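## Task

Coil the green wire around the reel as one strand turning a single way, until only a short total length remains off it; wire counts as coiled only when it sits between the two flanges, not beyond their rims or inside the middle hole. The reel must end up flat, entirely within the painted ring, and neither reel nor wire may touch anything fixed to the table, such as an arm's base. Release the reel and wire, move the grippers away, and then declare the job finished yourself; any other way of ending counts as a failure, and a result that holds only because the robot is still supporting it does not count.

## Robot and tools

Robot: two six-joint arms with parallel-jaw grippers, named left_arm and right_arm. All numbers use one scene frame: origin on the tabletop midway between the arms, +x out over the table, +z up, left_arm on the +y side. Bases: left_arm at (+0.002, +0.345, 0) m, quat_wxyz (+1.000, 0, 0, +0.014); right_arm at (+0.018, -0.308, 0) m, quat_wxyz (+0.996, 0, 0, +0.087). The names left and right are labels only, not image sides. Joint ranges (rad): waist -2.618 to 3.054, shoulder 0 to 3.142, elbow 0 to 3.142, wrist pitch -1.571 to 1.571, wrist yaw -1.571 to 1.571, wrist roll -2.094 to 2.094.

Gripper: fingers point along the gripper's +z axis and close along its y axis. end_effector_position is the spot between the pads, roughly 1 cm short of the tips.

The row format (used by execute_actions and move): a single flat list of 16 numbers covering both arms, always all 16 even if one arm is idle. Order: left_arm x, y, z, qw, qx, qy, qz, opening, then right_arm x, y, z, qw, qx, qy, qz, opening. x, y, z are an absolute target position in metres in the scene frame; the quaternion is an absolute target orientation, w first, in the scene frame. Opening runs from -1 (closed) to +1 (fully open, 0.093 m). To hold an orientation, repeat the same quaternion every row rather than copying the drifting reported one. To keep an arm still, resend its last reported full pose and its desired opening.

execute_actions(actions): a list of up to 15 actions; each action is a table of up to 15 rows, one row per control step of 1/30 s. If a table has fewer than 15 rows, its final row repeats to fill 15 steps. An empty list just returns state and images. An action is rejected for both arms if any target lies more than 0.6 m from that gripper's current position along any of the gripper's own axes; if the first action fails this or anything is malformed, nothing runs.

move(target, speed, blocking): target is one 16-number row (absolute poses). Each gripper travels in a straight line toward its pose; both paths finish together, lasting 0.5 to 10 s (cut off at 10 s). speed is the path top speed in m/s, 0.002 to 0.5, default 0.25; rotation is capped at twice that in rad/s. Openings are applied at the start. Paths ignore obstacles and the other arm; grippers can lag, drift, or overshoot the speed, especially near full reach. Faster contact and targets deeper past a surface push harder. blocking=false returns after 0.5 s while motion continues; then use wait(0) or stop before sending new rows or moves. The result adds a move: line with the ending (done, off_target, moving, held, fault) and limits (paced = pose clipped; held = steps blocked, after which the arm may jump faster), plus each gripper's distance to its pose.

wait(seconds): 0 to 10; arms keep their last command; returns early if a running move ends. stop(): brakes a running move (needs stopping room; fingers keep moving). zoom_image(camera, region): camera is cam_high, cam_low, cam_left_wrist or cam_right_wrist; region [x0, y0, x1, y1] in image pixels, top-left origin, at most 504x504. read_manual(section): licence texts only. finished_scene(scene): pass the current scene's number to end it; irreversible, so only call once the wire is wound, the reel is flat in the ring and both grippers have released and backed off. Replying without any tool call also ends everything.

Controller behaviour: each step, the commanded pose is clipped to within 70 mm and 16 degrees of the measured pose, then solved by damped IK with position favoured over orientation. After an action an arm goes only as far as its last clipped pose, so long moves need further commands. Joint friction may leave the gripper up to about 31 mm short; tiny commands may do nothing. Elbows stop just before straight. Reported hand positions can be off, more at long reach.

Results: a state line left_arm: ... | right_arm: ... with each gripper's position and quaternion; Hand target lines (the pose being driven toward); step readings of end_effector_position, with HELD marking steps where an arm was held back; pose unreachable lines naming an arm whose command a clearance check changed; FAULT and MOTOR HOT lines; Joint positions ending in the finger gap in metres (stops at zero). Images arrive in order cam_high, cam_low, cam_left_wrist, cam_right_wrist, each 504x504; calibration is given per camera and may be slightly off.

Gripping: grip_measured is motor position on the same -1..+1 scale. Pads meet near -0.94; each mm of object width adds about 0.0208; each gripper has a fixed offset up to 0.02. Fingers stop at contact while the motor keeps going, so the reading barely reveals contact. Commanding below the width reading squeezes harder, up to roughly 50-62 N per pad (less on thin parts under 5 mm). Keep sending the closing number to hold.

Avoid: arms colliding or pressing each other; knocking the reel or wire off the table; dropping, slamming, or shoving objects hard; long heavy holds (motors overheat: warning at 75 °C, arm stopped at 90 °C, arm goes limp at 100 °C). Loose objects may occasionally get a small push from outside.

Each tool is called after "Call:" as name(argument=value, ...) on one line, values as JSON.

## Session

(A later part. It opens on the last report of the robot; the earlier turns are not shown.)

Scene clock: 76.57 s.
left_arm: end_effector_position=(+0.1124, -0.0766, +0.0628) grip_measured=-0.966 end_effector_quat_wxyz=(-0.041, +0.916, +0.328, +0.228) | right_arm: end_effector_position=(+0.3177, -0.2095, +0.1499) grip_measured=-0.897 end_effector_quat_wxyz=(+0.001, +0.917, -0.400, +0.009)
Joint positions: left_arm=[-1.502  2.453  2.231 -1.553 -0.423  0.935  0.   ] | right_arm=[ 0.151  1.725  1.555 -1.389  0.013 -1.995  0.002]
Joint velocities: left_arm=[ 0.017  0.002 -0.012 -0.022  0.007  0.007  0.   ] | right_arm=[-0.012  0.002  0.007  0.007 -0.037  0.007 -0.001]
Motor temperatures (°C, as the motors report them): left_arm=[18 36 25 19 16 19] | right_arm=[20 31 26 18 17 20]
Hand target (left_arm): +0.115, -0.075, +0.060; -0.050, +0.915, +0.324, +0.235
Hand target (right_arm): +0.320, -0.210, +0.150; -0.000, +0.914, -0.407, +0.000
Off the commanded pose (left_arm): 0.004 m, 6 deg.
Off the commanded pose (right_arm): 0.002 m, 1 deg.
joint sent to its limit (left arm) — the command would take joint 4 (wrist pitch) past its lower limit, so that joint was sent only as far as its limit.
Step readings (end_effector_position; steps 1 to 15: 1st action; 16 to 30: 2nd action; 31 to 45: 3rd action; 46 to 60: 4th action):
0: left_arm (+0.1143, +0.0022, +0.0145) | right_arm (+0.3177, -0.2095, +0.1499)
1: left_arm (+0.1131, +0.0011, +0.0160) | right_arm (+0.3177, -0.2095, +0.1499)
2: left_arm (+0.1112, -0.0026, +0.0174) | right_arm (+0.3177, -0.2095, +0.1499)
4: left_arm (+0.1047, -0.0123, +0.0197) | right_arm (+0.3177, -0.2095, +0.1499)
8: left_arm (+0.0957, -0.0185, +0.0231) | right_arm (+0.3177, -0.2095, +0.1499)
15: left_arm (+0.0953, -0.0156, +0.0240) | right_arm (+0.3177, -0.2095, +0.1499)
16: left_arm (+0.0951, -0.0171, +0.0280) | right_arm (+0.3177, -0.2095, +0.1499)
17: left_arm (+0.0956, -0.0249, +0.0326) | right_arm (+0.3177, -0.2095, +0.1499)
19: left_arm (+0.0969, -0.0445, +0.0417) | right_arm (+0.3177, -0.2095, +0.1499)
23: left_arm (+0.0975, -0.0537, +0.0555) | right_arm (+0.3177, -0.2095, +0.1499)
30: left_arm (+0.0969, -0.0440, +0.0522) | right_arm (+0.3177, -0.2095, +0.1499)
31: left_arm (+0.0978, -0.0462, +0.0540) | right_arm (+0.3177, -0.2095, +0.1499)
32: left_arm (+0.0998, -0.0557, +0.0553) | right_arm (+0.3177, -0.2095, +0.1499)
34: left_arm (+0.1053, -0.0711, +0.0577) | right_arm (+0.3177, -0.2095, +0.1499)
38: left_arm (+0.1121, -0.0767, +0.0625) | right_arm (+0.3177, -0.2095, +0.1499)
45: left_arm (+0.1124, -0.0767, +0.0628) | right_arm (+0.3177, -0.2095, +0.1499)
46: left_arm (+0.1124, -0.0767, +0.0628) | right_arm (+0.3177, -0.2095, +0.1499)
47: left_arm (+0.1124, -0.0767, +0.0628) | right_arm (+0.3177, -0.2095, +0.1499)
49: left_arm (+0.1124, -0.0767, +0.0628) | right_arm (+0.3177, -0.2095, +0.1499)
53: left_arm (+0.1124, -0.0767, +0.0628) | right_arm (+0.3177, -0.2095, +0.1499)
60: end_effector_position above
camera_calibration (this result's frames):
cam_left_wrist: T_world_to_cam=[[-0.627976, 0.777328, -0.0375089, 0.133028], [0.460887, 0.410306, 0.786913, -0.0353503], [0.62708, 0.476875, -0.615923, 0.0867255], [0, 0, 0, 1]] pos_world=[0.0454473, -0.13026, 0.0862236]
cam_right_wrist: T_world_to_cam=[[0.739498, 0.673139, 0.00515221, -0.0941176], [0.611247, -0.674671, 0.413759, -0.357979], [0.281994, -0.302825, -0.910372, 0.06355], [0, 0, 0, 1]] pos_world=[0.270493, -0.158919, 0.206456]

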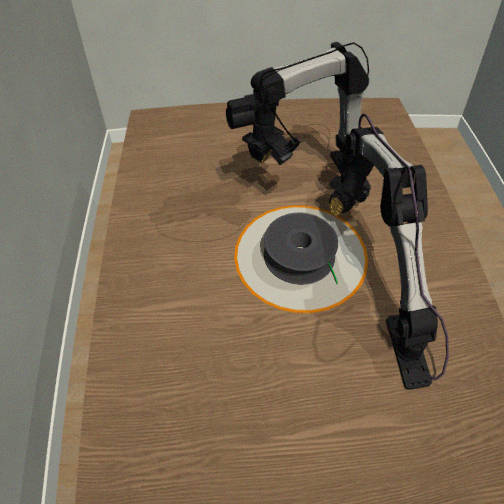

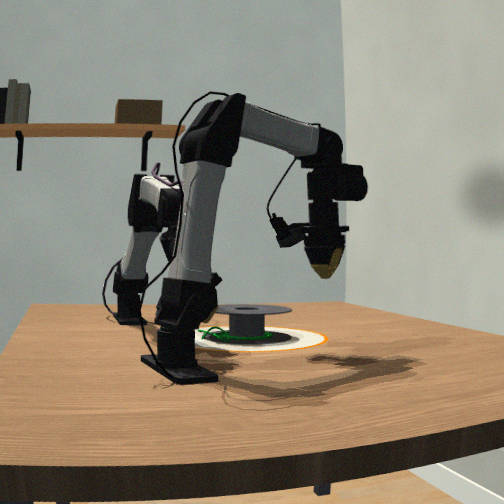

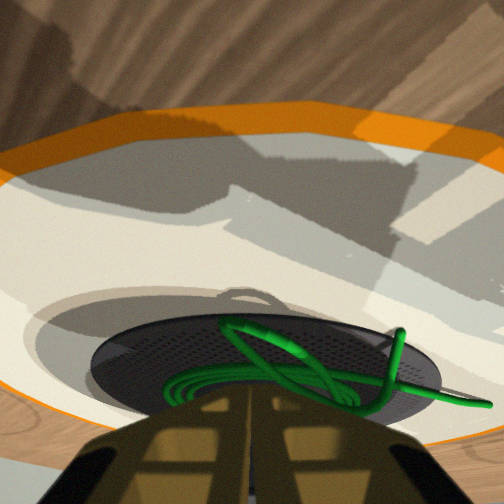

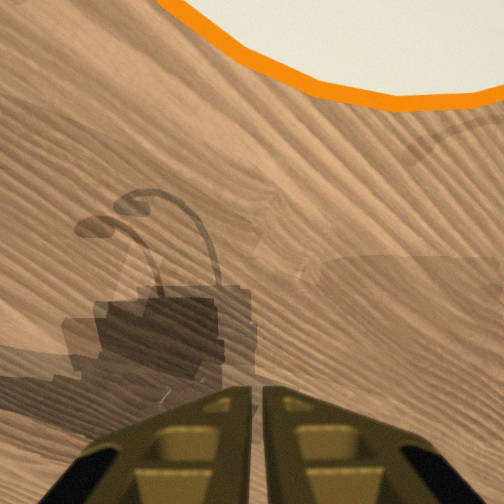

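Call:
move(target=[0.105,-0.09,0.065,-0.0885,0.9077,0.3303,0.2432,-0.97,0.233,0.032,0.125,0,-0.999,0.0436,0,-0.97], speed=0.4)

Scene clock: 89.30 s.
left_arm: end_effector_position=(+0.1072, -0.0890, +0.0659) grip_measured=-0.966 end_effector_quat_wxyz=(-0.023, +0.918, +0.326, +0.224) | right_arm: end_effector_position=(+0.2591, -0.0608, +0.1332) grip_measured=-0.965 end_effector_quat_wxyz=(+0.005, +0.984, -0.176, +0.003)
Joint positions: left_arm=[-1.516  2.475  2.289 -1.555 -0.423  0.935  0.   ] | right_arm=[ 0.631  1.855  1.65  -1.37   0.012 -1.983  0.   ]
Joint velocities: left_arm=[-0.012 -0.002 -0.022 -0.11  -0.022  0.007  0.   ] | right_arm=[-0.007  0.002 -0.002  0.007 -0.037  0.037  0.   ]
Motor temperatures (°C, as the motors report them): left_arm=[18 37 26 19 16 19] | right_arm=[20 31 26 18 17 20]
Hand target (left_arm): +0.105, -0.090, +0.065; -0.027, +0.919, +0.320, +0.230
Hand target (right_arm): +0.259, -0.066, +0.134; +0.010, +0.984, -0.180, +0.003
Off the commanded pose (left_arm): 0.003 m, 8 deg.
Off the commanded pose (right_arm): 0.097 m, 15 deg; position clipped at the last step of the last action.
joint sent to its limit (left arm) — the command would take joint 4 (wrist pitch) past its lower limit, so that joint was sent only as far as its limit.
move: held (right_arm), off_target (left_arm); limits=paced,held; held on 17 of 39 steps (right_arm), including the last (right_arm)
pose unreachable (right arm): on one or more control steps of this call, first in action 0 (counted from 0), this arm could not follow its commanded pose, so it was not sent that pose on those steps. On the call's last step it was still not sent that pose. It may still have moved: this result reports where it is.
cause: the commanded pose would bring a part of the arm too close to another arm (this arm's upper arm (the part past joint 2) and the other arm's wrist (the part past joint 4)).
camera_calibration (this result's frames):
cam_left_wrist: T_world_to_cam=[[-0.616496, 0.784577, -0.0661194, 0.140857], [0.464596, 0.430289, 0.773952, -0.0280379], [0.635675, 0.44642, -0.629782, 0.0951395], [0, 0, 0, 1]] pos_world=[0.0393865, -0.140921, 0.0909306]
cam_right_wrist: T_world_to_cam=[[0.356935, 0.934072, -0.0103443, -0.0337771], [0.854972, -0.322208, 0.406455, -0.255637], [0.376325, -0.153922, -0.913612, 0.0950147], [0, 0, 0, 1]] pos_world=[0.194863, -0.0361932, 0.190362]

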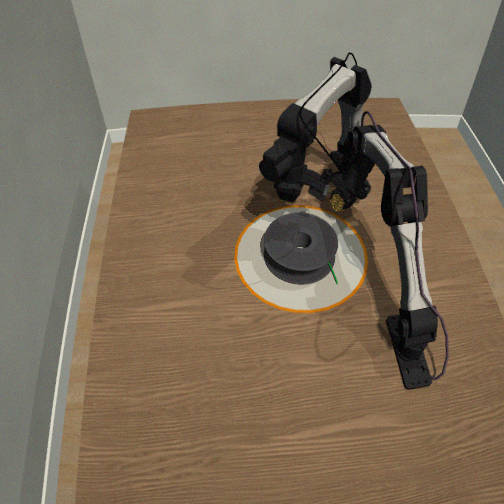

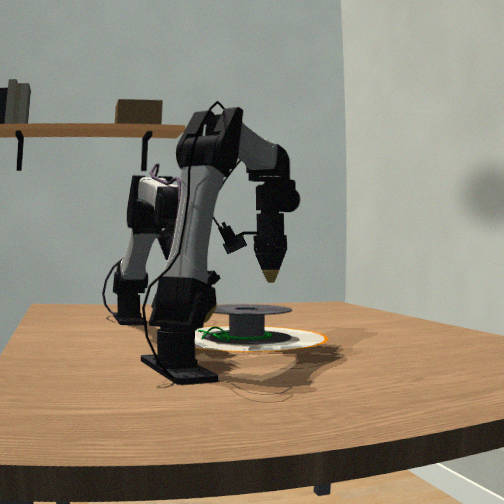

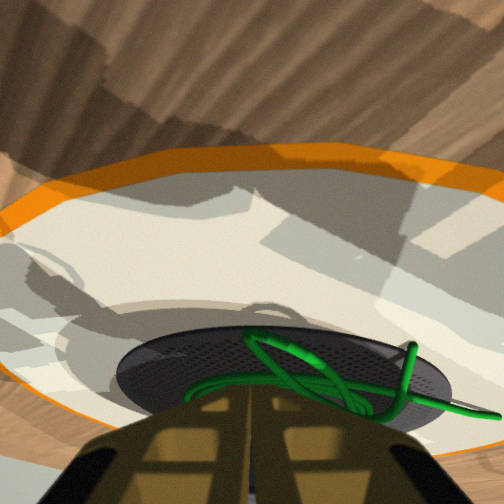

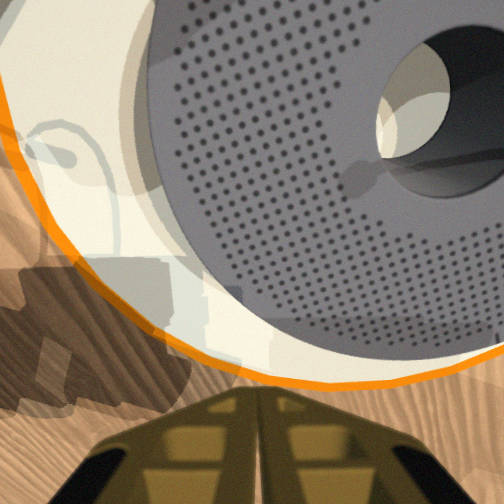

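Call:
move(target=[0.07,0.03,0.08,-0.0225,0.9623,0.0842,0.2578,-0.97,0.259,-0.061,0.133,0,-0.984,0.176,0,-0.97], speed=0.4)

Call:
move(target=[0.07,0.03,0.08,-0.0225,0.9623,0.0842,0.2578,-0.97,0.233,0.032,0.11,0,-0.999,0.0436,0,-0.97], speed=0.4)

Scene clock: 91.50 s.
left_arm: end_effector_position=(+0.0716, +0.0332, +0.0737) grip_measured=-0.966 end_effector_quat_wxyz=(-0.039, +0.963, +0.086, +0.254) | right_arm: end_effector_position=(+0.2591, -0.0608, +0.1332) grip_measured=-0.965 end_effector_quat_wxyz=(+0.005, +0.984, -0.176, +0.003)
Joint positions: left_arm=[-1.634  1.883  1.355 -1.197 -0.497  1.318  0.   ] | right_arm=[ 0.631  1.855  1.65  -1.37   0.012 -1.984  0.   ]
Joint velocities: left_arm=[ 0.022  0.002 -0.002  0.037 -0.037  0.022  0.   ] | right_arm=[-0.002  0.002  0.002 -0.007 -0.022  0.051  0.   ]
Motor temperatures (°C, as the motors report them): left_arm=[18 38 26 19 16 19] | right_arm=[20 32 26 18 17 20]
Hand target (left_arm): +0.072, +0.032, +0.078; -0.023, +0.962, +0.084, +0.258
Hand target (right_arm): +0.259, -0.061, +0.133; -0.000, +0.984, -0.176, +0.000
Off the commanded pose (left_arm): 0.007 m, 2 deg.
Off the commanded pose (right_arm): 0.000 m, 1 deg.
move: done
camera_calibration (this result's frames):
cam_left_wrist: T_world_to_cam=[[-0.194876, 0.97843, 0.068547, -0.0230383], [0.569826, 0.056056, 0.819852, -0.0686118], [0.798325, 0.198829, -0.568458, 0.0601361], [0, 0, 0, 1]] pos_world=[-0.013401, 0.0144306, 0.0920156]
cam_right_wrist: T_world_to_cam=[[0.355866, 0.93448, -0.0103542, -0.0334739], [0.855345, -0.321227, 0.406446, -0.255673], [0.376489, -0.153497, -0.913616, 0.0949987], [0, 0, 0, 1]] pos_world=[0.194835, -0.0362664, 0.190363]

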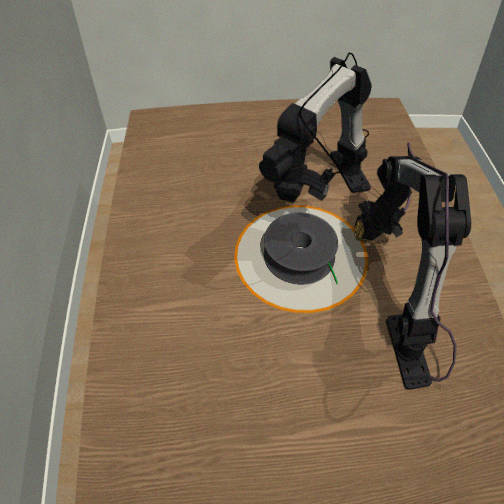

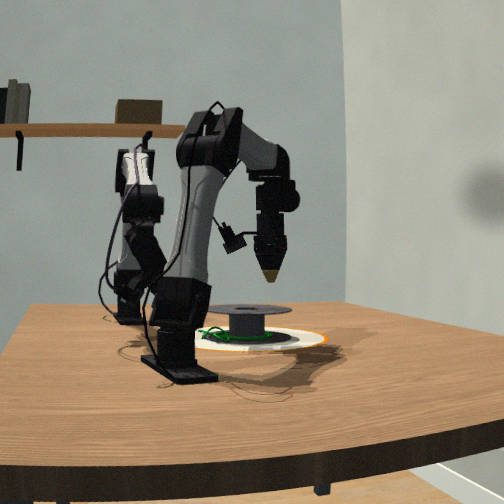

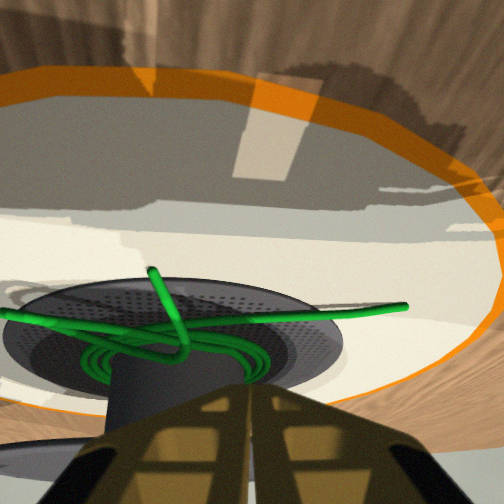

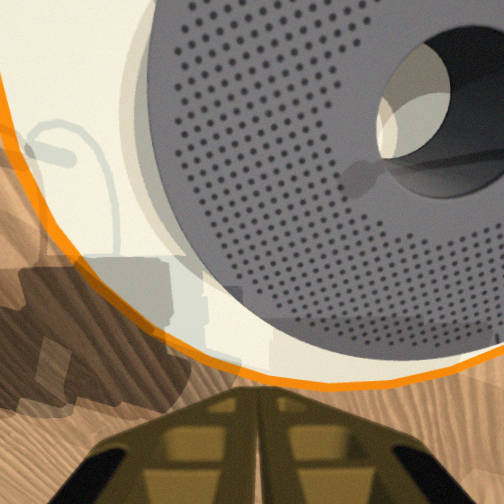

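Scene clock: 92.40 s.
left_arm: end_effector_position=(+0.0716, +0.0332, +0.0737) grip_measured=-0.966 end_effector_quat_wxyz=(-0.039, +0.963, +0.086, +0.254) | right_arm: end_effector_position=(+0.2313, +0.0280, +0.1086) grip_measured=-0.965 end_effector_quat_wxyz=(+0.005, +0.999, -0.046, +0.004)
Joint positions: left_arm=[-1.634  1.883  1.355 -1.197 -0.497  1.318  0.   ] | right_arm=[ 0.837  2.071  1.854 -1.358  0.012 -2.039  0.   ]
Joint velocities: left_arm=[ 0.012  0.017 -0.012 -0.007 -0.007  0.037  0.   ] | right_arm=[-0.002 -0.012 -0.012 -0.037  0.022 -0.007  0.   ]
Motor temperatures (°C, as the motors report them): left_arm=[18 38 26 19 16 19] | right_arm=[20 32 26 18 17 20]
Hand target (left_arm): +0.070, +0.030, +0.080; -0.023, +0.962, +0.084, +0.258
Hand target (right_arm): +0.233, +0.031, +0.109; +0.003, +0.999, -0.043, +0.003
Off the commanded pose (left_arm): 0.007 m, 2 deg.
Off the commanded pose (right_arm): 0.005 m, 1 deg.
move: done
camera_calibration (this result's frames):
cam_left_wrist: T_world_to_cam=[[-0.194876, 0.97843, 0.068547, -0.0230383], [0.569826, 0.056056, 0.819852, -0.0686118], [0.798325, 0.198829, -0.568458, 0.0601361], [0, 0, 0, 1]] pos_world=[-0.013401, 0.0144306, 0.0920156]
cam_right_wrist: T_world_to_cam=[[0.101229, 0.994806, -0.0106496, -0.0495885], [0.909415, -0.0881886, 0.406433, -0.212374], [0.403383, -0.0508276, -0.913618, 0.0874847], [0, 0, 0, 1]] pos_world=[0.162866, 0.0350487, 0.165715]

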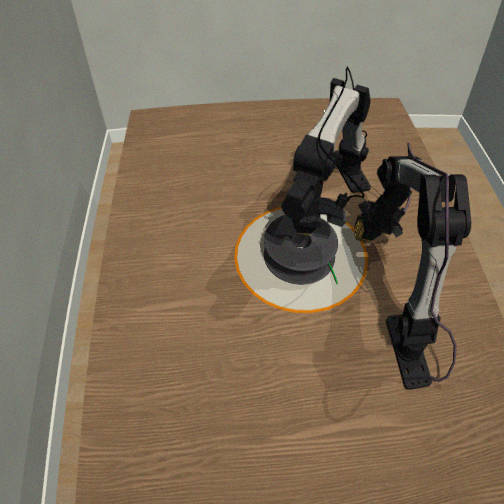

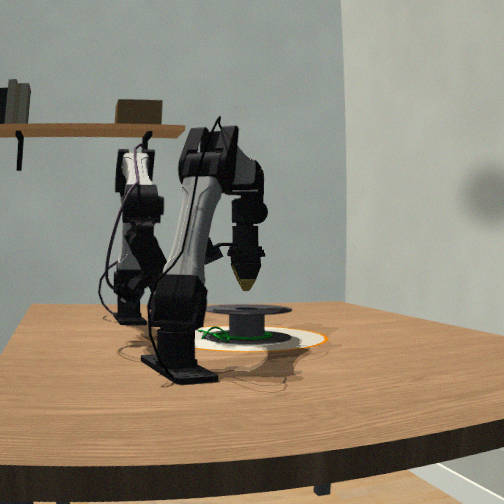

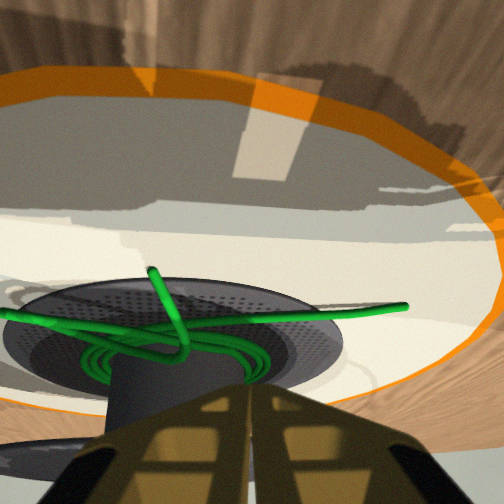

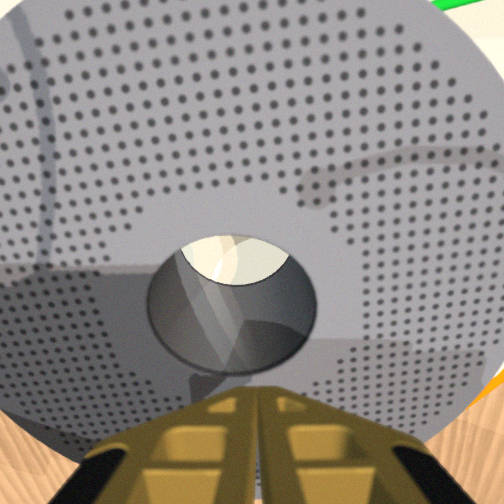

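Call:
move(target=[0.07,0.03,0.08,-0.0225,0.9623,0.0842,0.2578,-0.97,0.222,0.017,0.085,0,-0.999,0.0436,0,-0.97], speed=0.1)

Scene clock: 94.37 s.
left_arm: end_effector_position=(+0.0716, +0.0332, +0.0737) grip_measured=-0.966 end_effector_quat_wxyz=(-0.039, +0.963, +0.086, +0.254) | right_arm: end_effector_position=(+0.2245, +0.0173, +0.0852) grip_measured=-0.965 end_effector_quat_wxyz=(+0.007, +0.999, -0.045, +0.003)
Joint positions: left_arm=[-1.634  1.883  1.355 -1.197 -0.497  1.318  0.   ] | right_arm=[ 0.837  2.025  1.693 -1.247  0.012 -2.04   0.   ]
Joint velocities: left_arm=[-0.007  0.007 -0.002 -0.007  0.007 -0.022  0.   ] | right_arm=[ 0.007 -0.017  0.002 -0.051 -0.051 -0.081  0.   ]
Motor temperatures (°C, as the motors report them): left_arm=[18 38 26 19 16 19] | right_arm=[20 32 26 18 17 20]
Hand target (left_arm): +0.070, +0.030, +0.080; -0.023, +0.962, +0.084, +0.258
Hand target (right_arm): +0.222, +0.017, +0.085; +0.000, +0.999, -0.044, +0.000
Off the commanded pose (left_arm): 0.007 m, 2 deg.
Off the commanded pose (right_arm): 0.003 m, 1 deg.
move: done
camera_calibration (this result's frames):
cam_left_wrist: T_world_to_cam=[[-0.194876, 0.97843, 0.068547, -0.0230383], [0.569826, 0.056056, 0.819852, -0.0686118], [0.798325, 0.198829, -0.568458, 0.0601361], [0, 0, 0, 1]] pos_world=[-0.013401, 0.0144306, 0.0920156]
cam_right_wrist: T_world_to_cam=[[0.100065, 0.994881, -0.0140784, -0.0378613], [0.910341, -0.085833, 0.40486, -0.19781], [0.401579, -0.0533286, -0.91427, 0.0688571], [0, 0, 0, 1]] pos_world=[0.156212, 0.024361, 0.142506]

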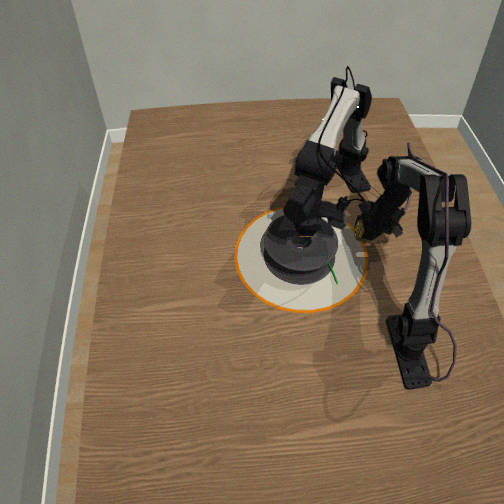

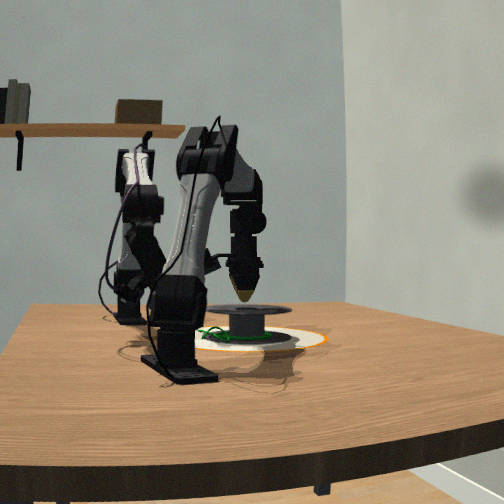

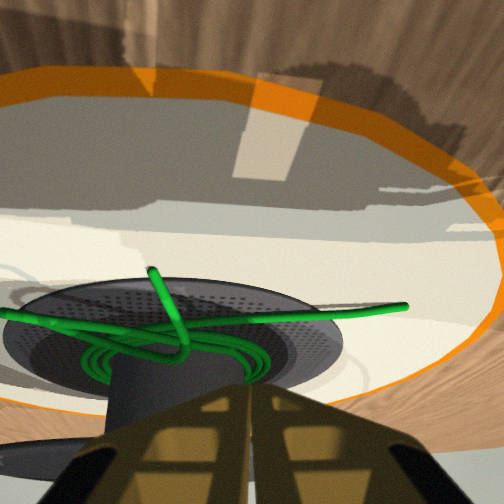

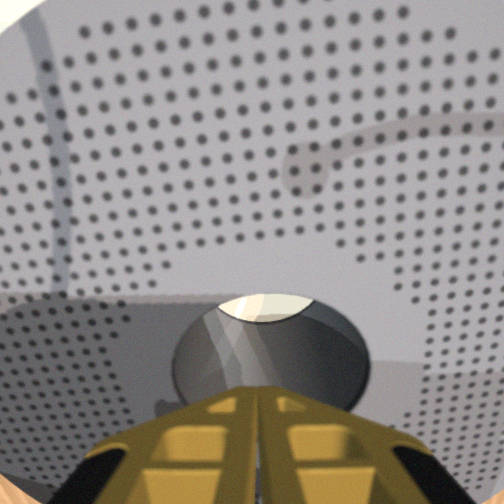

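Call:
move(target=[0.07,0.03,0.08,-0.0225,0.9623,0.0842,0.2578,-0.97,0.224,0.022,0.047,0,-0.999,0.0436,0,-0.97], speed=0.1)

Scene clock: 95.83 s.
left_arm: end_effector_position=(+0.0716, +0.0332, +0.0737) grip_measured=-0.966 end_effector_quat_wxyz=(-0.039, +0.963, +0.086, +0.254) | right_arm: end_effector_position=(+0.2279, +0.0227, +0.0594) grip_measured=-0.965 end_effector_quat_wxyz=(-0.008, +0.999, -0.045, +0.011)
Joint positions: left_arm=[-1.634  1.883  1.355 -1.197 -0.497  1.318  0.   ] | right_arm=[ 0.837  2.033  1.601 -1.114  0.012 -2.04   0.   ]
Joint velocities: left_arm=[-0.002 -0.007  0.017  0.007 -0.095 -0.007  0.   ] | right_arm=[ 0.002 -0.002  0.007 -0.066 -0.037  0.007  0.   ]
Motor temperatures (°C, as the motors report them): left_arm=[18 38 26 19 16 19] | right_arm=[20 33 26 18 17 20]
Hand target (left_arm): +0.070, +0.030, +0.080; -0.023, +0.962, +0.084, +0.258
Hand target (right_arm): +0.223, +0.021, +0.047; +0.000, +0.999, -0.044, +0.000
Off the commanded pose (left_arm): 0.007 m, 2 deg.
Off the commanded pose (right_arm): 0.013 m, 2 deg.
move: off_target (right_arm)
camera_calibration (this result's frames):
cam_left_wrist: T_world_to_cam=[[-0.194876, 0.97843, 0.068547, -0.0230383], [0.569826, 0.056056, 0.819852, -0.0686118], [0.798325, 0.198829, -0.568458, 0.0601361], [0, 0, 0, 1]] pos_world=[-0.013401, 0.0144306, 0.0920156]
cam_right_wrist: T_world_to_cam=[[0.100051, 0.994859, 0.0156682, -0.0457097], [0.903089, -0.0974093, 0.41826, -0.188859], [0.417636, -0.0276976, -0.908192, 0.0395792], [0, 0, 0, 1]] pos_world=[0.158601, 0.0281743, 0.115654]

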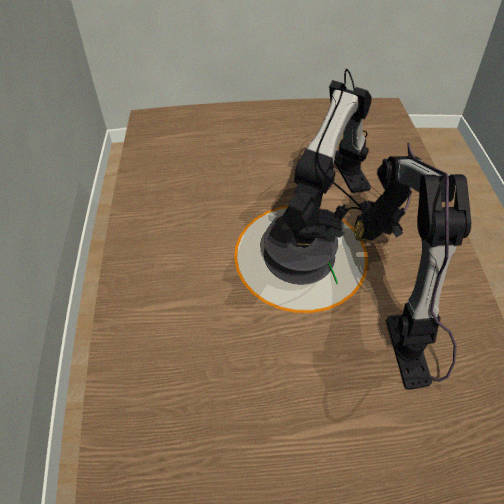

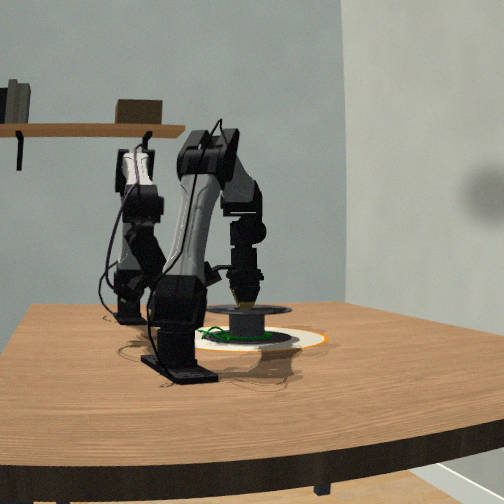

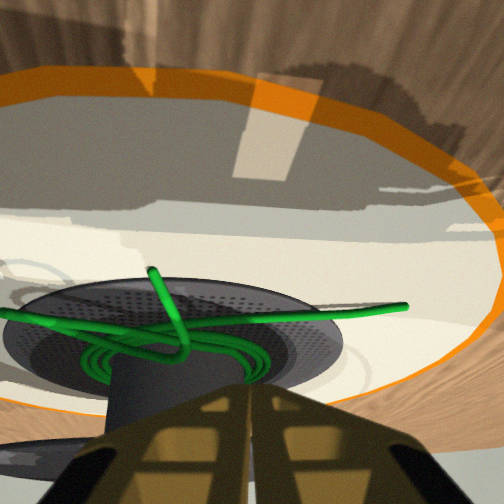

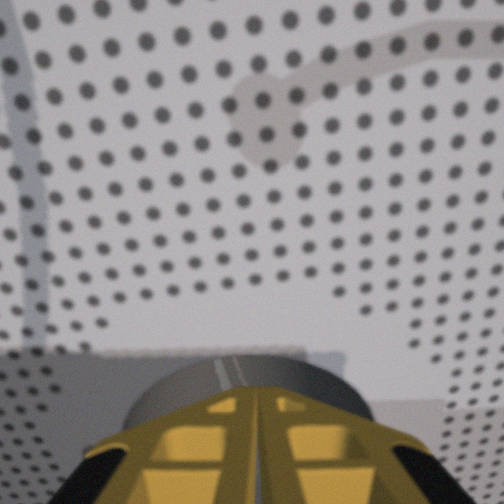

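Call:
execute_actions(actions=[[[0.07,0.03,0.08,-0.0225,0.9623,0.0842,0.2578,-0.97,0.226,0.022,0.047,0,-0.999,0.0436,0,-0.4]],[[0.07,0.03,0.08,-0.0225,0.9623,0.0842,0.2578,-0.97,0.226,0.022,0.047,0,-0.999,0.0436,0,-0.03]],[[0.07,0.03,0.08,-0.0225,0.9623,0.0842,0.2578,-0.97,0.226,0.022,0.047,0,-0.999,0.0436,0,-0.03]]])

Scene clock: 98.70 s.
left_arm: end_effector_position=(+0.0716, +0.0332, +0.0737) grip_measured=-0.966 end_effector_quat_wxyz=(-0.039, +0.963, +0.086, +0.254) | right_arm: end_effector_position=(+0.2287, +0.0224, +0.0614) grip_measured=-0.072 end_effector_quat_wxyz=(-0.009, +0.999, -0.045, +0.014)
Joint positions: left_arm=[-1.634  1.883  1.355 -1.197 -0.497  1.318  0.   ] | right_arm=[ 0.837  2.028  1.601 -1.115  0.015 -2.041  0.042]
Joint velocities: left_arm=[-0.007 -0.017  0.007  0.066 -0.007 -0.007  0.   ] | right_arm=[-0.002 -0.022  0.007 -0.007  0.007  0.066  0.   ]
Motor temperatures (°C, as the motors report them): left_arm=[18 38 26 19 16 19] | right_arm=[20 33 26 18 17 20]
Hand target (left_arm): +0.070, +0.030, +0.080; -0.023, +0.962, +0.084, +0.258
Hand target (right_arm): +0.226, +0.021, +0.048; -0.000, +0.999, -0.044, -0.000
Off the commanded pose (left_arm): 0.007 m, 2 deg.
Off the commanded pose (right_arm): 0.015 m, 2 deg.
Step readings (end_effector_position; steps 1 to 15: 1st action; 16 to 30: 2nd action; 31 to 45: 3rd action):
0: left_arm (+0.0716, +0.0332, +0.0737) | right_arm (+0.2280, +0.0229, +0.0594)
1: left_arm (+0.0716, +0.0332, +0.0737) | right_arm (+0.2280, +0.0229, +0.0594)
2: left_arm (+0.0716, +0.0332, +0.0737) | right_arm (+0.2280, +0.0229, +0.0594)
4: left_arm (+0.0716, +0.0332, +0.0737) | right_arm (+0.2280, +0.0228, +0.0594)
8: left_arm (+0.0716, +0.0332, +0.0737) | right_arm (+0.2280, +0.0228, +0.0594)
15: left_arm (+0.0716, +0.0332, +0.0737) | right_arm (+0.2280, +0.0228, +0.0594)
16: left_arm (+0.0716, +0.0332, +0.0737) | right_arm (+0.2280, +0.0228, +0.0594)
17: left_arm (+0.0716, +0.0332, +0.0737) | right_arm (+0.2281, +0.0226, +0.0597)
19: left_arm (+0.0716, +0.0332, +0.0737) | right_arm (+0.2286, +0.0224, +0.0614)
23: left_arm (+0.0716, +0.0332, +0.0737) | right_arm (+0.2287, +0.0224, +0.0614)
30: left_arm (+0.0716, +0.0332, +0.0737) | right_arm (+0.2287, +0.0224, +0.0614)
31: left_arm (+0.0716, +0.0332, +0.0737) | right_arm (+0.2287, +0.0224, +0.0614)
32: left_arm (+0.0716, +0.0332, +0.0737) | right_arm (+0.2287, +0.0224, +0.0614)
34: left_arm (+0.0716, +0.0332, +0.0737) | right_arm (+0.2287, +0.0224, +0.0614)
38: left_arm (+0.0716, +0.0332, +0.0737) | right_arm (+0.2287, +0.0224, +0.0614)
45: end_effector_position above
camera_calibration (this result's frames):
cam_left_wrist: T_world_to_cam=[[-0.194876, 0.97843, 0.068547, -0.0230383], [0.569826, 0.056056, 0.819852, -0.0686118], [0.798325, 0.198829, -0.568458, 0.0601361], [0, 0, 0, 1]] pos_world=[-0.013401, 0.0144306, 0.0920156]
cam_right_wrist: T_world_to_cam=[[0.100044, 0.994807, 0.0187396, -0.0457356], [0.900881, -0.0985615, 0.422727, -0.190174], [0.422379, -0.0254092, -0.906063, 0.0397814], [0, 0, 0, 1]] pos_world=[0.159097, 0.0277651, 0.117293]

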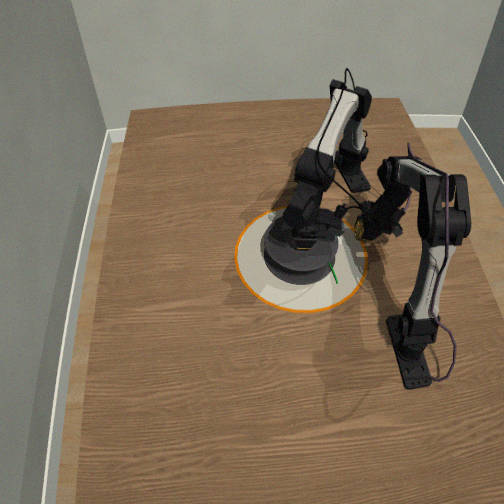

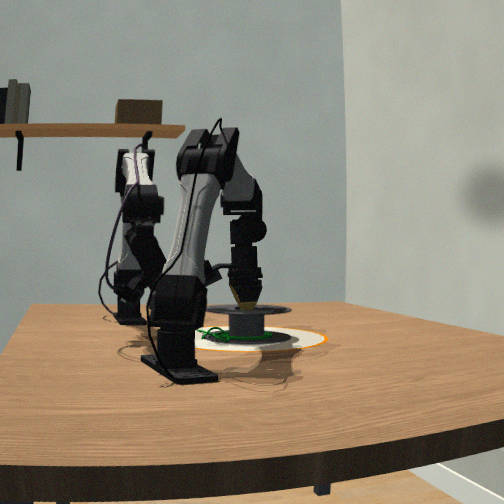

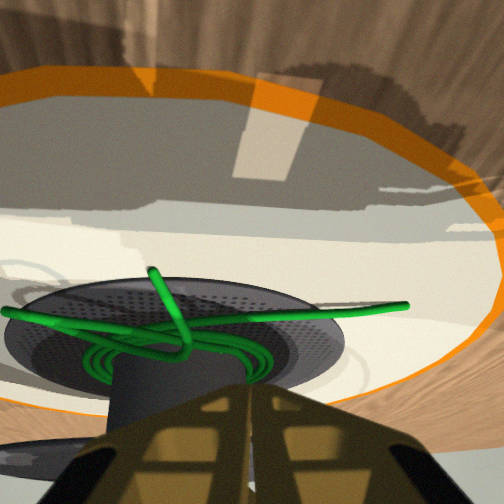

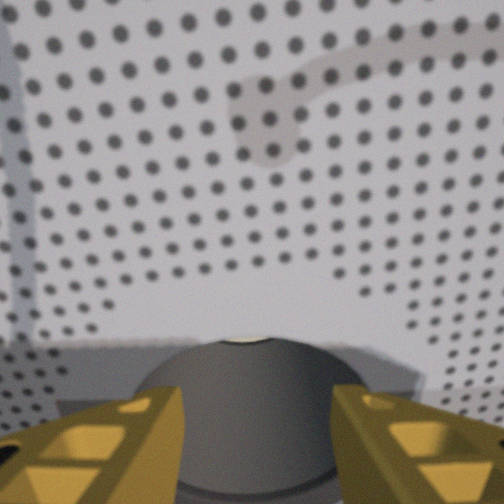

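Call:
move(target=[0.07,0.03,0.08,-0.0225,0.9623,0.0842,0.2578,-0.97,0.226,0.022,0.047,0,-0.887,0.4617,0,-0.03], speed=0.3)

Scene clock: 102.57 s.
left_arm: end_effector_position=(+0.0716, +0.0332, +0.0737) grip_measured=-0.966 end_effector_quat_wxyz=(-0.039, +0.963, +0.086, +0.254) | right_arm: end_effector_position=(+0.2289, +0.0226, +0.0623) grip_measured=-0.062 end_effector_quat_wxyz=(-0.016, +0.893, -0.449, +0.009)
Joint positions: left_arm=[-1.634  1.883  1.355 -1.197 -0.497  1.318  0.   ] | right_arm=[ 0.837  2.026  1.601 -1.114  0.016 -1.199  0.042]
Joint velocities: left_arm=[ 0.007 -0.002 -0.027  0.022  0.007 -0.051  0.   ] | right_arm=[-0.007  0.007  0.007  0.066 -0.037 -0.051  0.001]
Motor temperatures (°C, as the motors report them): left_arm=[18 37 26 19 16 19] | right_arm=[20 33 26 18 17 20]
Hand target (left_arm): +0.070, +0.030, +0.080; -0.023, +0.962, +0.084, +0.258
Hand target (right_arm): +0.226, +0.021, +0.048; -0.000, +0.887, -0.462, -0.000
Off the commanded pose (left_arm): 0.007 m, 2 deg.
Off the commanded pose (right_arm): 0.016 m, 3 deg.
move: off_target (right_arm)
camera_calibration (this result's frames):
cam_left_wrist: T_world_to_cam=[[-0.194876, 0.97843, 0.068547, -0.0230383], [0.569826, 0.056056, 0.819852, -0.0686118], [0.798325, 0.198829, -0.568458, 0.0601361], [0, 0, 0, 1]] pos_world=[-0.013401, 0.0144306, 0.0920156]
cam_right_wrist: T_world_to_cam=[[0.808683, 0.5872, 0.0350522, -0.200014], [0.526952, -0.749618, 0.400494, -0.0890715], [0.261445, -0.305402, -0.915629, 0.0842108], [0, 0, 0, 1]] pos_world=[0.186668, 0.0763965, 0.119789]

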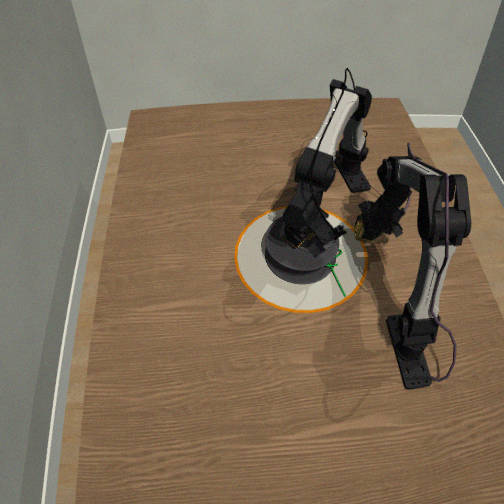

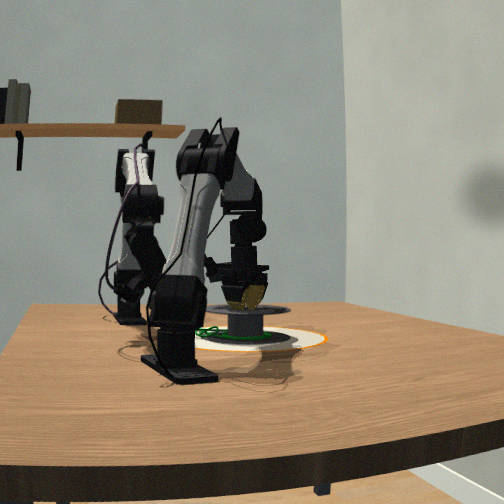

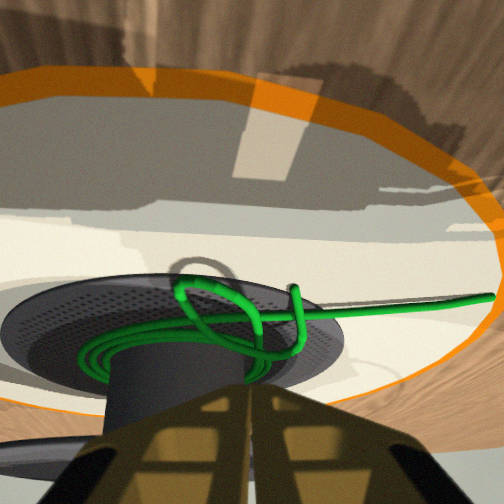

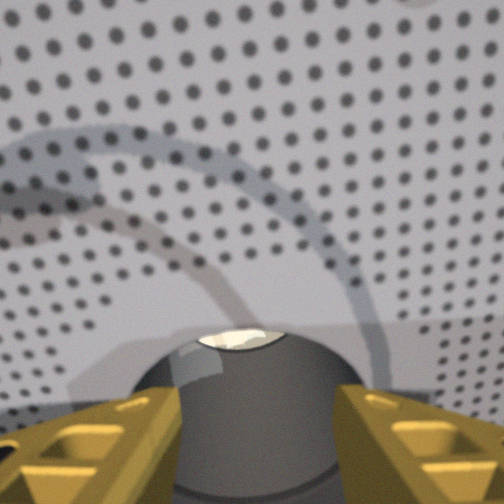

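Call:
move(target=[0.092,0.030,0.065,0.1658,0.7479,0.6276,0.1391,-0.45,0.226,0.022,0.047,0,-0.887,0.4617,0,-0.03], speed=0.4)

Scene clock: 109.37 s.
left_arm: end_effector_position=(+0.0902, +0.0303, +0.0601) grip_measured=-0.452 end_effector_quat_wxyz=(+0.154, +0.755, +0.619, +0.150) | right_arm: end_effector_position=(+0.2290, +0.0226, +0.0631) grip_measured=-0.049 end_effector_quat_wxyz=(-0.017, +0.892, -0.452, +0.009)
Joint positions: left_arm=[-1.54   1.74   1.148 -0.901 -0.426  0.272  0.024] | right_arm=[ 0.837  2.023  1.601 -1.114  0.016 -1.192  0.043]
Joint velocities: left_arm=[ 0.007  0.002  0.002 -0.022 -0.022  0.051  0.001] | right_arm=[ 0.007 -0.017 -0.012  0.007 -0.022 -0.037 -0.001]
Motor temperatures (°C, as the motors report them): left_arm=[18 37 25 19 16 19] | right_arm=[20 34 25 18 17 20]
Hand target (left_arm): +0.092, +0.029, +0.065; +0.166, +0.749, +0.627, +0.139
Hand target (right_arm): +0.226, +0.021, +0.048; +0.000, +0.887, -0.462, +0.000
Off the commanded pose (left_arm): 0.005 m, 2 deg.
Off the commanded pose (right_arm): 0.016 m, 2 deg.
move: off_target (right_arm)
camera_calibration (this result's frames):
cam_left_wrist: T_world_to_cam=[[-0.902479, 0.19614, -0.383484, 0.0991299], [0.0116258, 0.901073, 0.433511, -0.0200387], [0.430576, 0.386777, -0.81548, 0.0804554], [0, 0, 0, 1]] pos_world=[0.0550534, -0.0325053, 0.112312]
cam_right_wrist: T_world_to_cam=[[0.812439, 0.581881, 0.0368309, -0.200918], [0.521727, -0.753743, 0.39959, -0.0880562], [0.260275, -0.305427, -0.915954, 0.0852792], [0, 0, 0, 1]] pos_world=[0.186979, 0.076585, 0.120698]

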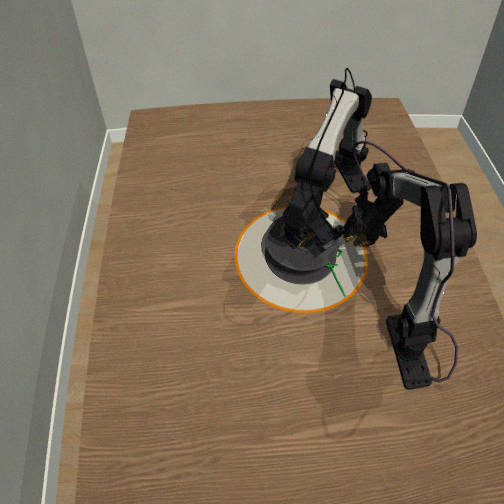

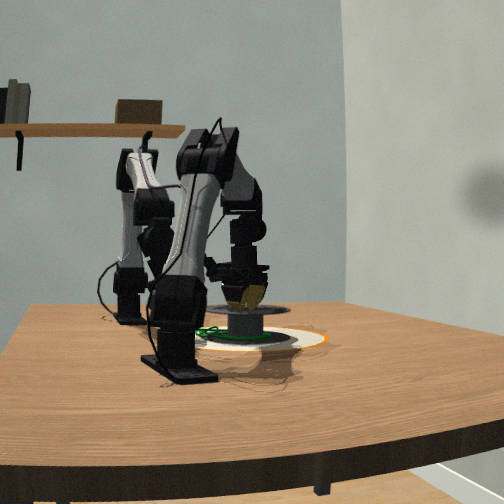

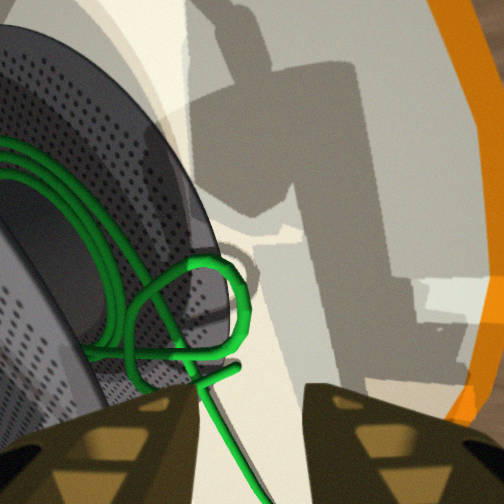

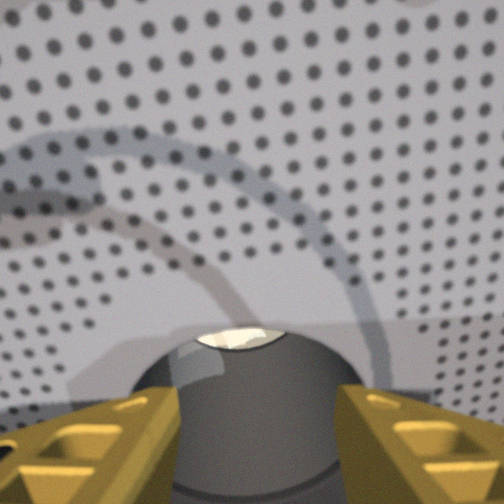

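Call:
move(target=[0.074,0.029,0.054,0.2418,0.6645,0.6645,0.2418,-0.6,0.226,0.022,0.047,0,-0.887,0.4617,0,-0.03], speed=0.2)

Scene clock: 120.23 s.
left_arm: end_effector_position=(+0.0750, +0.0313, +0.0536) grip_measured=-0.598 end_effector_quat_wxyz=(+0.240, +0.664, +0.668, +0.233) | right_arm: end_effector_position=(+0.2290, +0.0226, +0.0631) grip_measured=-0.049 end_effector_quat_wxyz=(-0.017, +0.892, -0.452, +0.009)
Joint positions: left_arm=[-1.705  1.847  1.159 -0.958 -0.679 -0.14   0.017] | right_arm=[ 0.837  2.023  1.601 -1.114  0.016 -1.192  0.043]
Joint velocities: left_arm=[-0.007  0.002 -0.012 -0.007 -0.037  0.022  0.001] | right_arm=[-0.002  0.007  0.007  0.007 -0.051 -0.11  -0.   ]
Motor temperatures (°C, as the motors report them): left_arm=[18 37 25 19 16 19] | right_arm=[20 34 25 18 17 20]
Hand target (left_arm): +0.075, +0.030, +0.054; +0.242, +0.664, +0.665, +0.242
Hand target (right_arm): +0.226, +0.021, +0.048; +0.000, +0.887, -0.462, +0.000
Off the commanded pose (left_arm): 0.003 m, 1 deg.
Off the commanded pose (right_arm): 0.016 m, 2 deg.
move: off_target (right_arm)
camera_calibration (this result's frames):
cam_left_wrist: T_world_to_cam=[[-0.799054, -0.000104151, -0.60126, 0.0927586], [-0.254869, 0.905771, 0.338556, 0.00700088], [0.544568, 0.423767, -0.723786, 0.0667081], [0, 0, 0, 1]] pos_world=[0.0395763, -0.0346002, 0.101684]
cam_right_wrist: T_world_to_cam=[[0.812439, 0.581881, 0.0368309, -0.200918], [0.521727, -0.753743, 0.39959, -0.0880562], [0.260275, -0.305427, -0.915954, 0.0852792], [0, 0, 0, 1]] pos_world=[0.186979, 0.076585, 0.120698]

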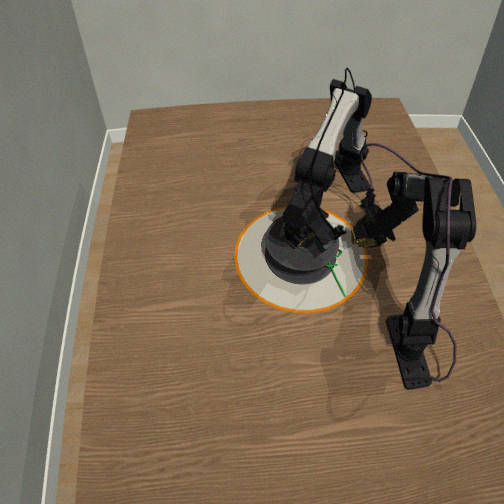

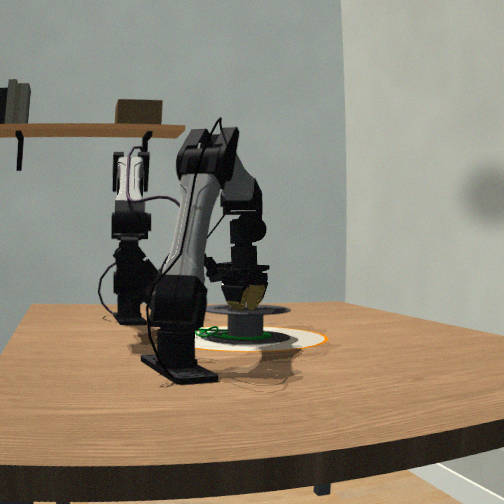

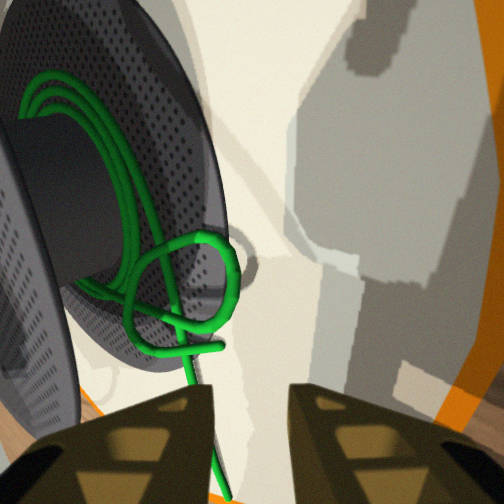

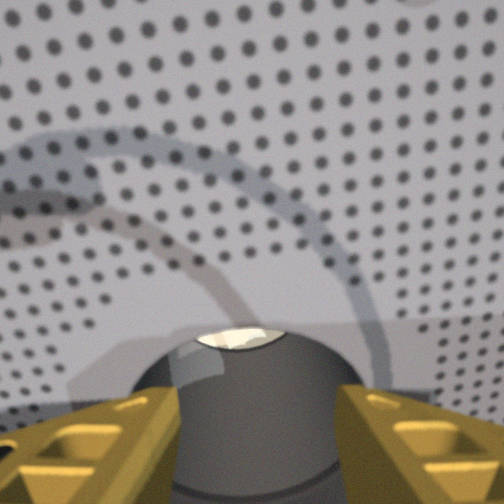

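Call:
move(target=[0.094,0.022,0.031,0.2418,0.6645,0.6645,0.2418,-0.6,0.226,0.022,0.047,0,-0.887,0.4617,0,-0.03], speed=0.05)

Scene clock: 122.80 s.
left_arm: end_effector_position=(+0.0893, +0.0191, +0.0386) grip_measured=-0.598 end_effector_quat_wxyz=(+0.242, +0.665, +0.667, +0.231) | right_arm: end_effector_position=(+0.2290, +0.0226, +0.0631) grip_measured=-0.049 end_effector_quat_wxyz=(-0.017, +0.892, -0.452, +0.009)
Joint positions: left_arm=[-1.658  1.897  1.159 -0.864 -0.683 -0.074  0.017] | right_arm=[ 0.837  2.023  1.601 -1.114  0.016 -1.192  0.043]
Joint velocities: left_arm=[-0.002 -0.012  0.002  0.022 -0.037 -0.051 -0.   ] | right_arm=[-0.012 -0.012 -0.017  0.007  0.022  0.007  0.   ]
Motor temperatures (°C, as the motors report them): left_arm=[18 36 25 19 16 19] | right_arm=[20 34 25 18 17 20]
Hand target (left_arm): +0.094, +0.022, +0.031; +0.242, +0.665, +0.665, +0.241
Hand target (right_arm): +0.226, +0.021, +0.048; +0.000, +0.887, -0.462, +0.000
Off the commanded pose (left_arm): 0.009 m, 1 deg.
Off the commanded pose (right_arm): 0.016 m, 2 deg.
move: off_target (right_arm)
camera_calibration (this result's frames):
cam_left_wrist: T_world_to_cam=[[-0.798595, 0.00104656, -0.601867, 0.0951121], [-0.251404, 0.908001, 0.335157, 0.026537], [0.546847, 0.418967, -0.724862, 0.0531777], [0, 0, 0, 1]] pos_world=[0.0535475, -0.0464748, 0.0868973]
cam_right_wrist: T_world_to_cam=[[0.812439, 0.581881, 0.0368309, -0.200918], [0.521727, -0.753743, 0.39959, -0.0880562], [0.260275, -0.305427, -0.915954, 0.0852792], [0, 0, 0, 1]] pos_world=[0.186979, 0.076585, 0.120698]

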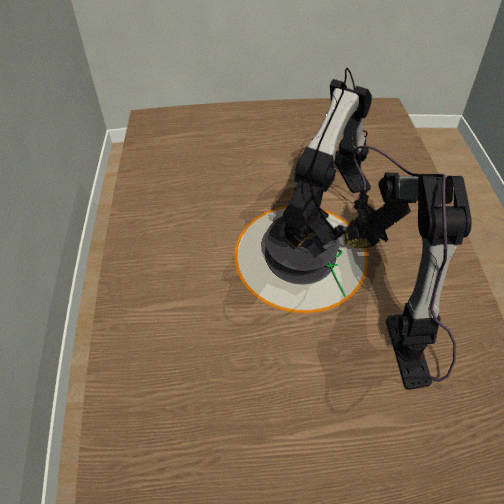

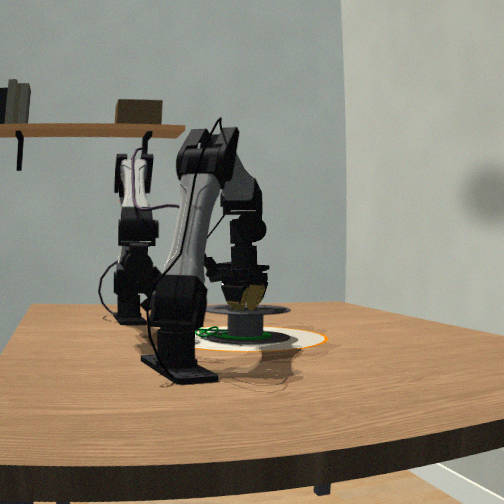

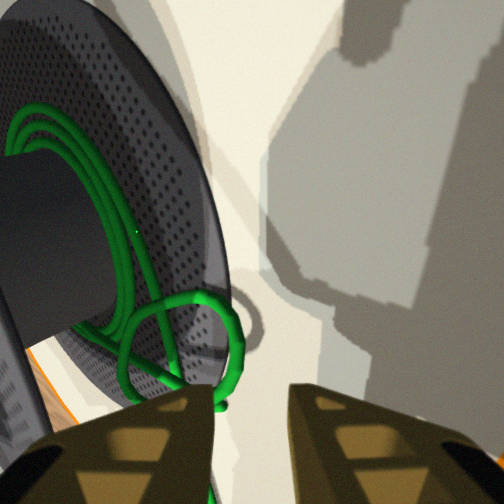

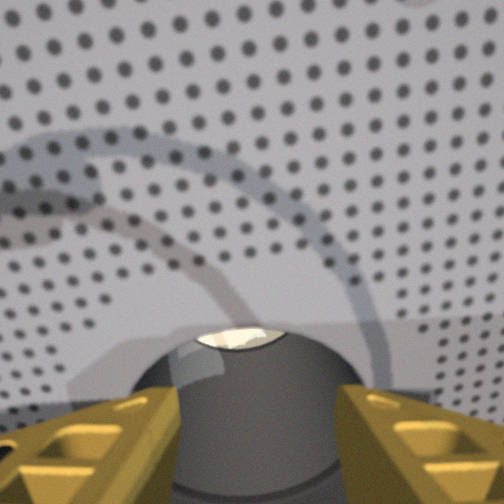

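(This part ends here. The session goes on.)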